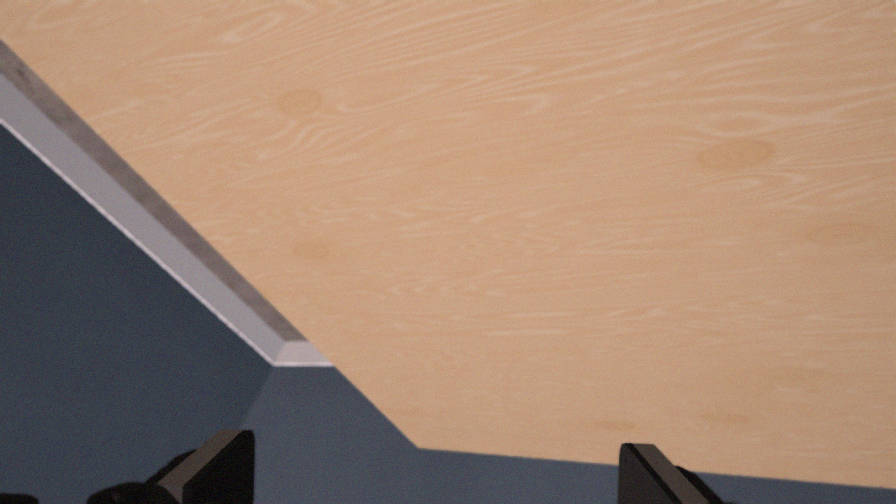

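Scene clock: 23.30 s of 7193.50 s.
left_arm: end_effector_position=(+0.3913, +0.0507, +0.0958) position_measured=149 object_status=2 end_effector_quat_wxyz=(+0.000, +0.993, +0.122, -0.000) | right_arm: end_effector_position=(+0.1970, -0.5670, +0.2610) position_measured=3 object_status=3 end_effector_quat_wxyz=(+0.111, +0.743, +0.504, -0.426)
Joint positions: left_arm=[ 0.254  0.692  0.329  1.632 -0.274  0.864 -0.567] | right_arm=[-0.111  0.442  0.257  1.901  0.621  1.433 -0.532]
Joint velocities: left_arm=[-0.005 -0.003 -0.001  0.001  0.001 -0.    -0.002] | right_arm=[ 0.002 -0.     0.     0.    -0.     0.001  0.001]
Joint torques (N m, as the joint torque sensors report them, + toward a larger angle): left_arm=[ -0.52 -20.14   1.89  -6.17  -0.32   0.25  -0.25] | right_arm=[  0.4  -12.86   2.1   -5.07   1.57   1.8   -0.11]
Hand target (left_arm): +0.392, +0.051, +0.096; +0.000, +0.992, +0.122, -0.000
Hand target (right_arm): +0.197, -0.567, +0.261; +0.111, +0.743, +0.504, -0.426
Off the commanded pose (left_arm): 0.001 m, 0 deg.
Off the commanded pose (right_arm): 0.000 m, 0 deg.
Kept back: nothing.
move: done

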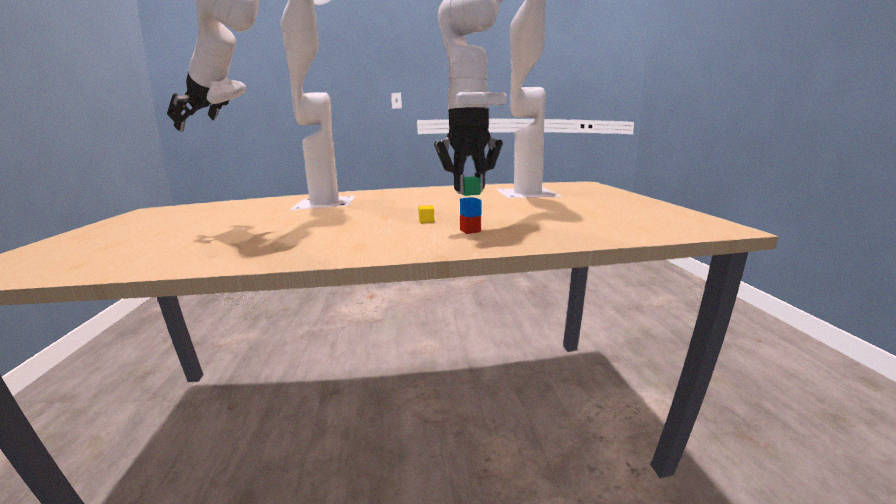

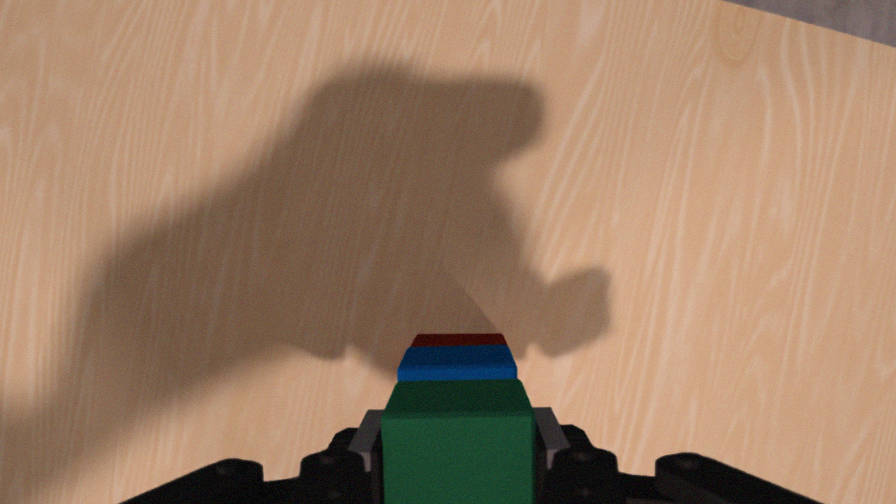

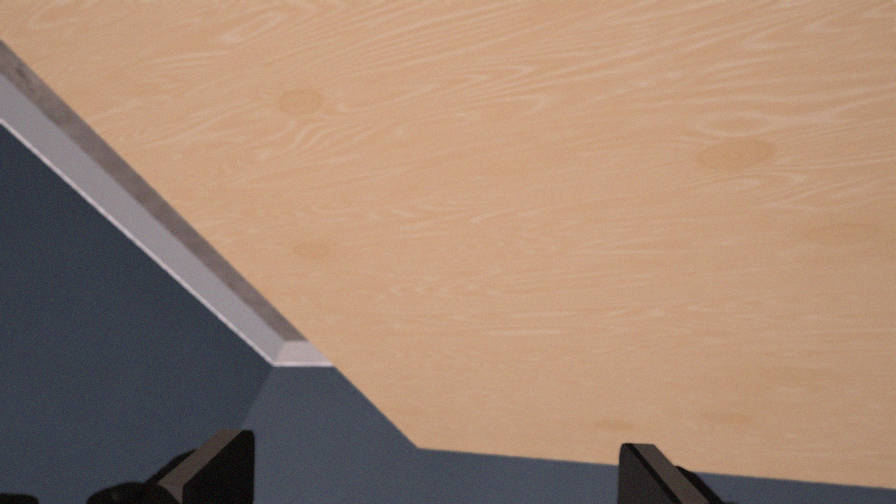

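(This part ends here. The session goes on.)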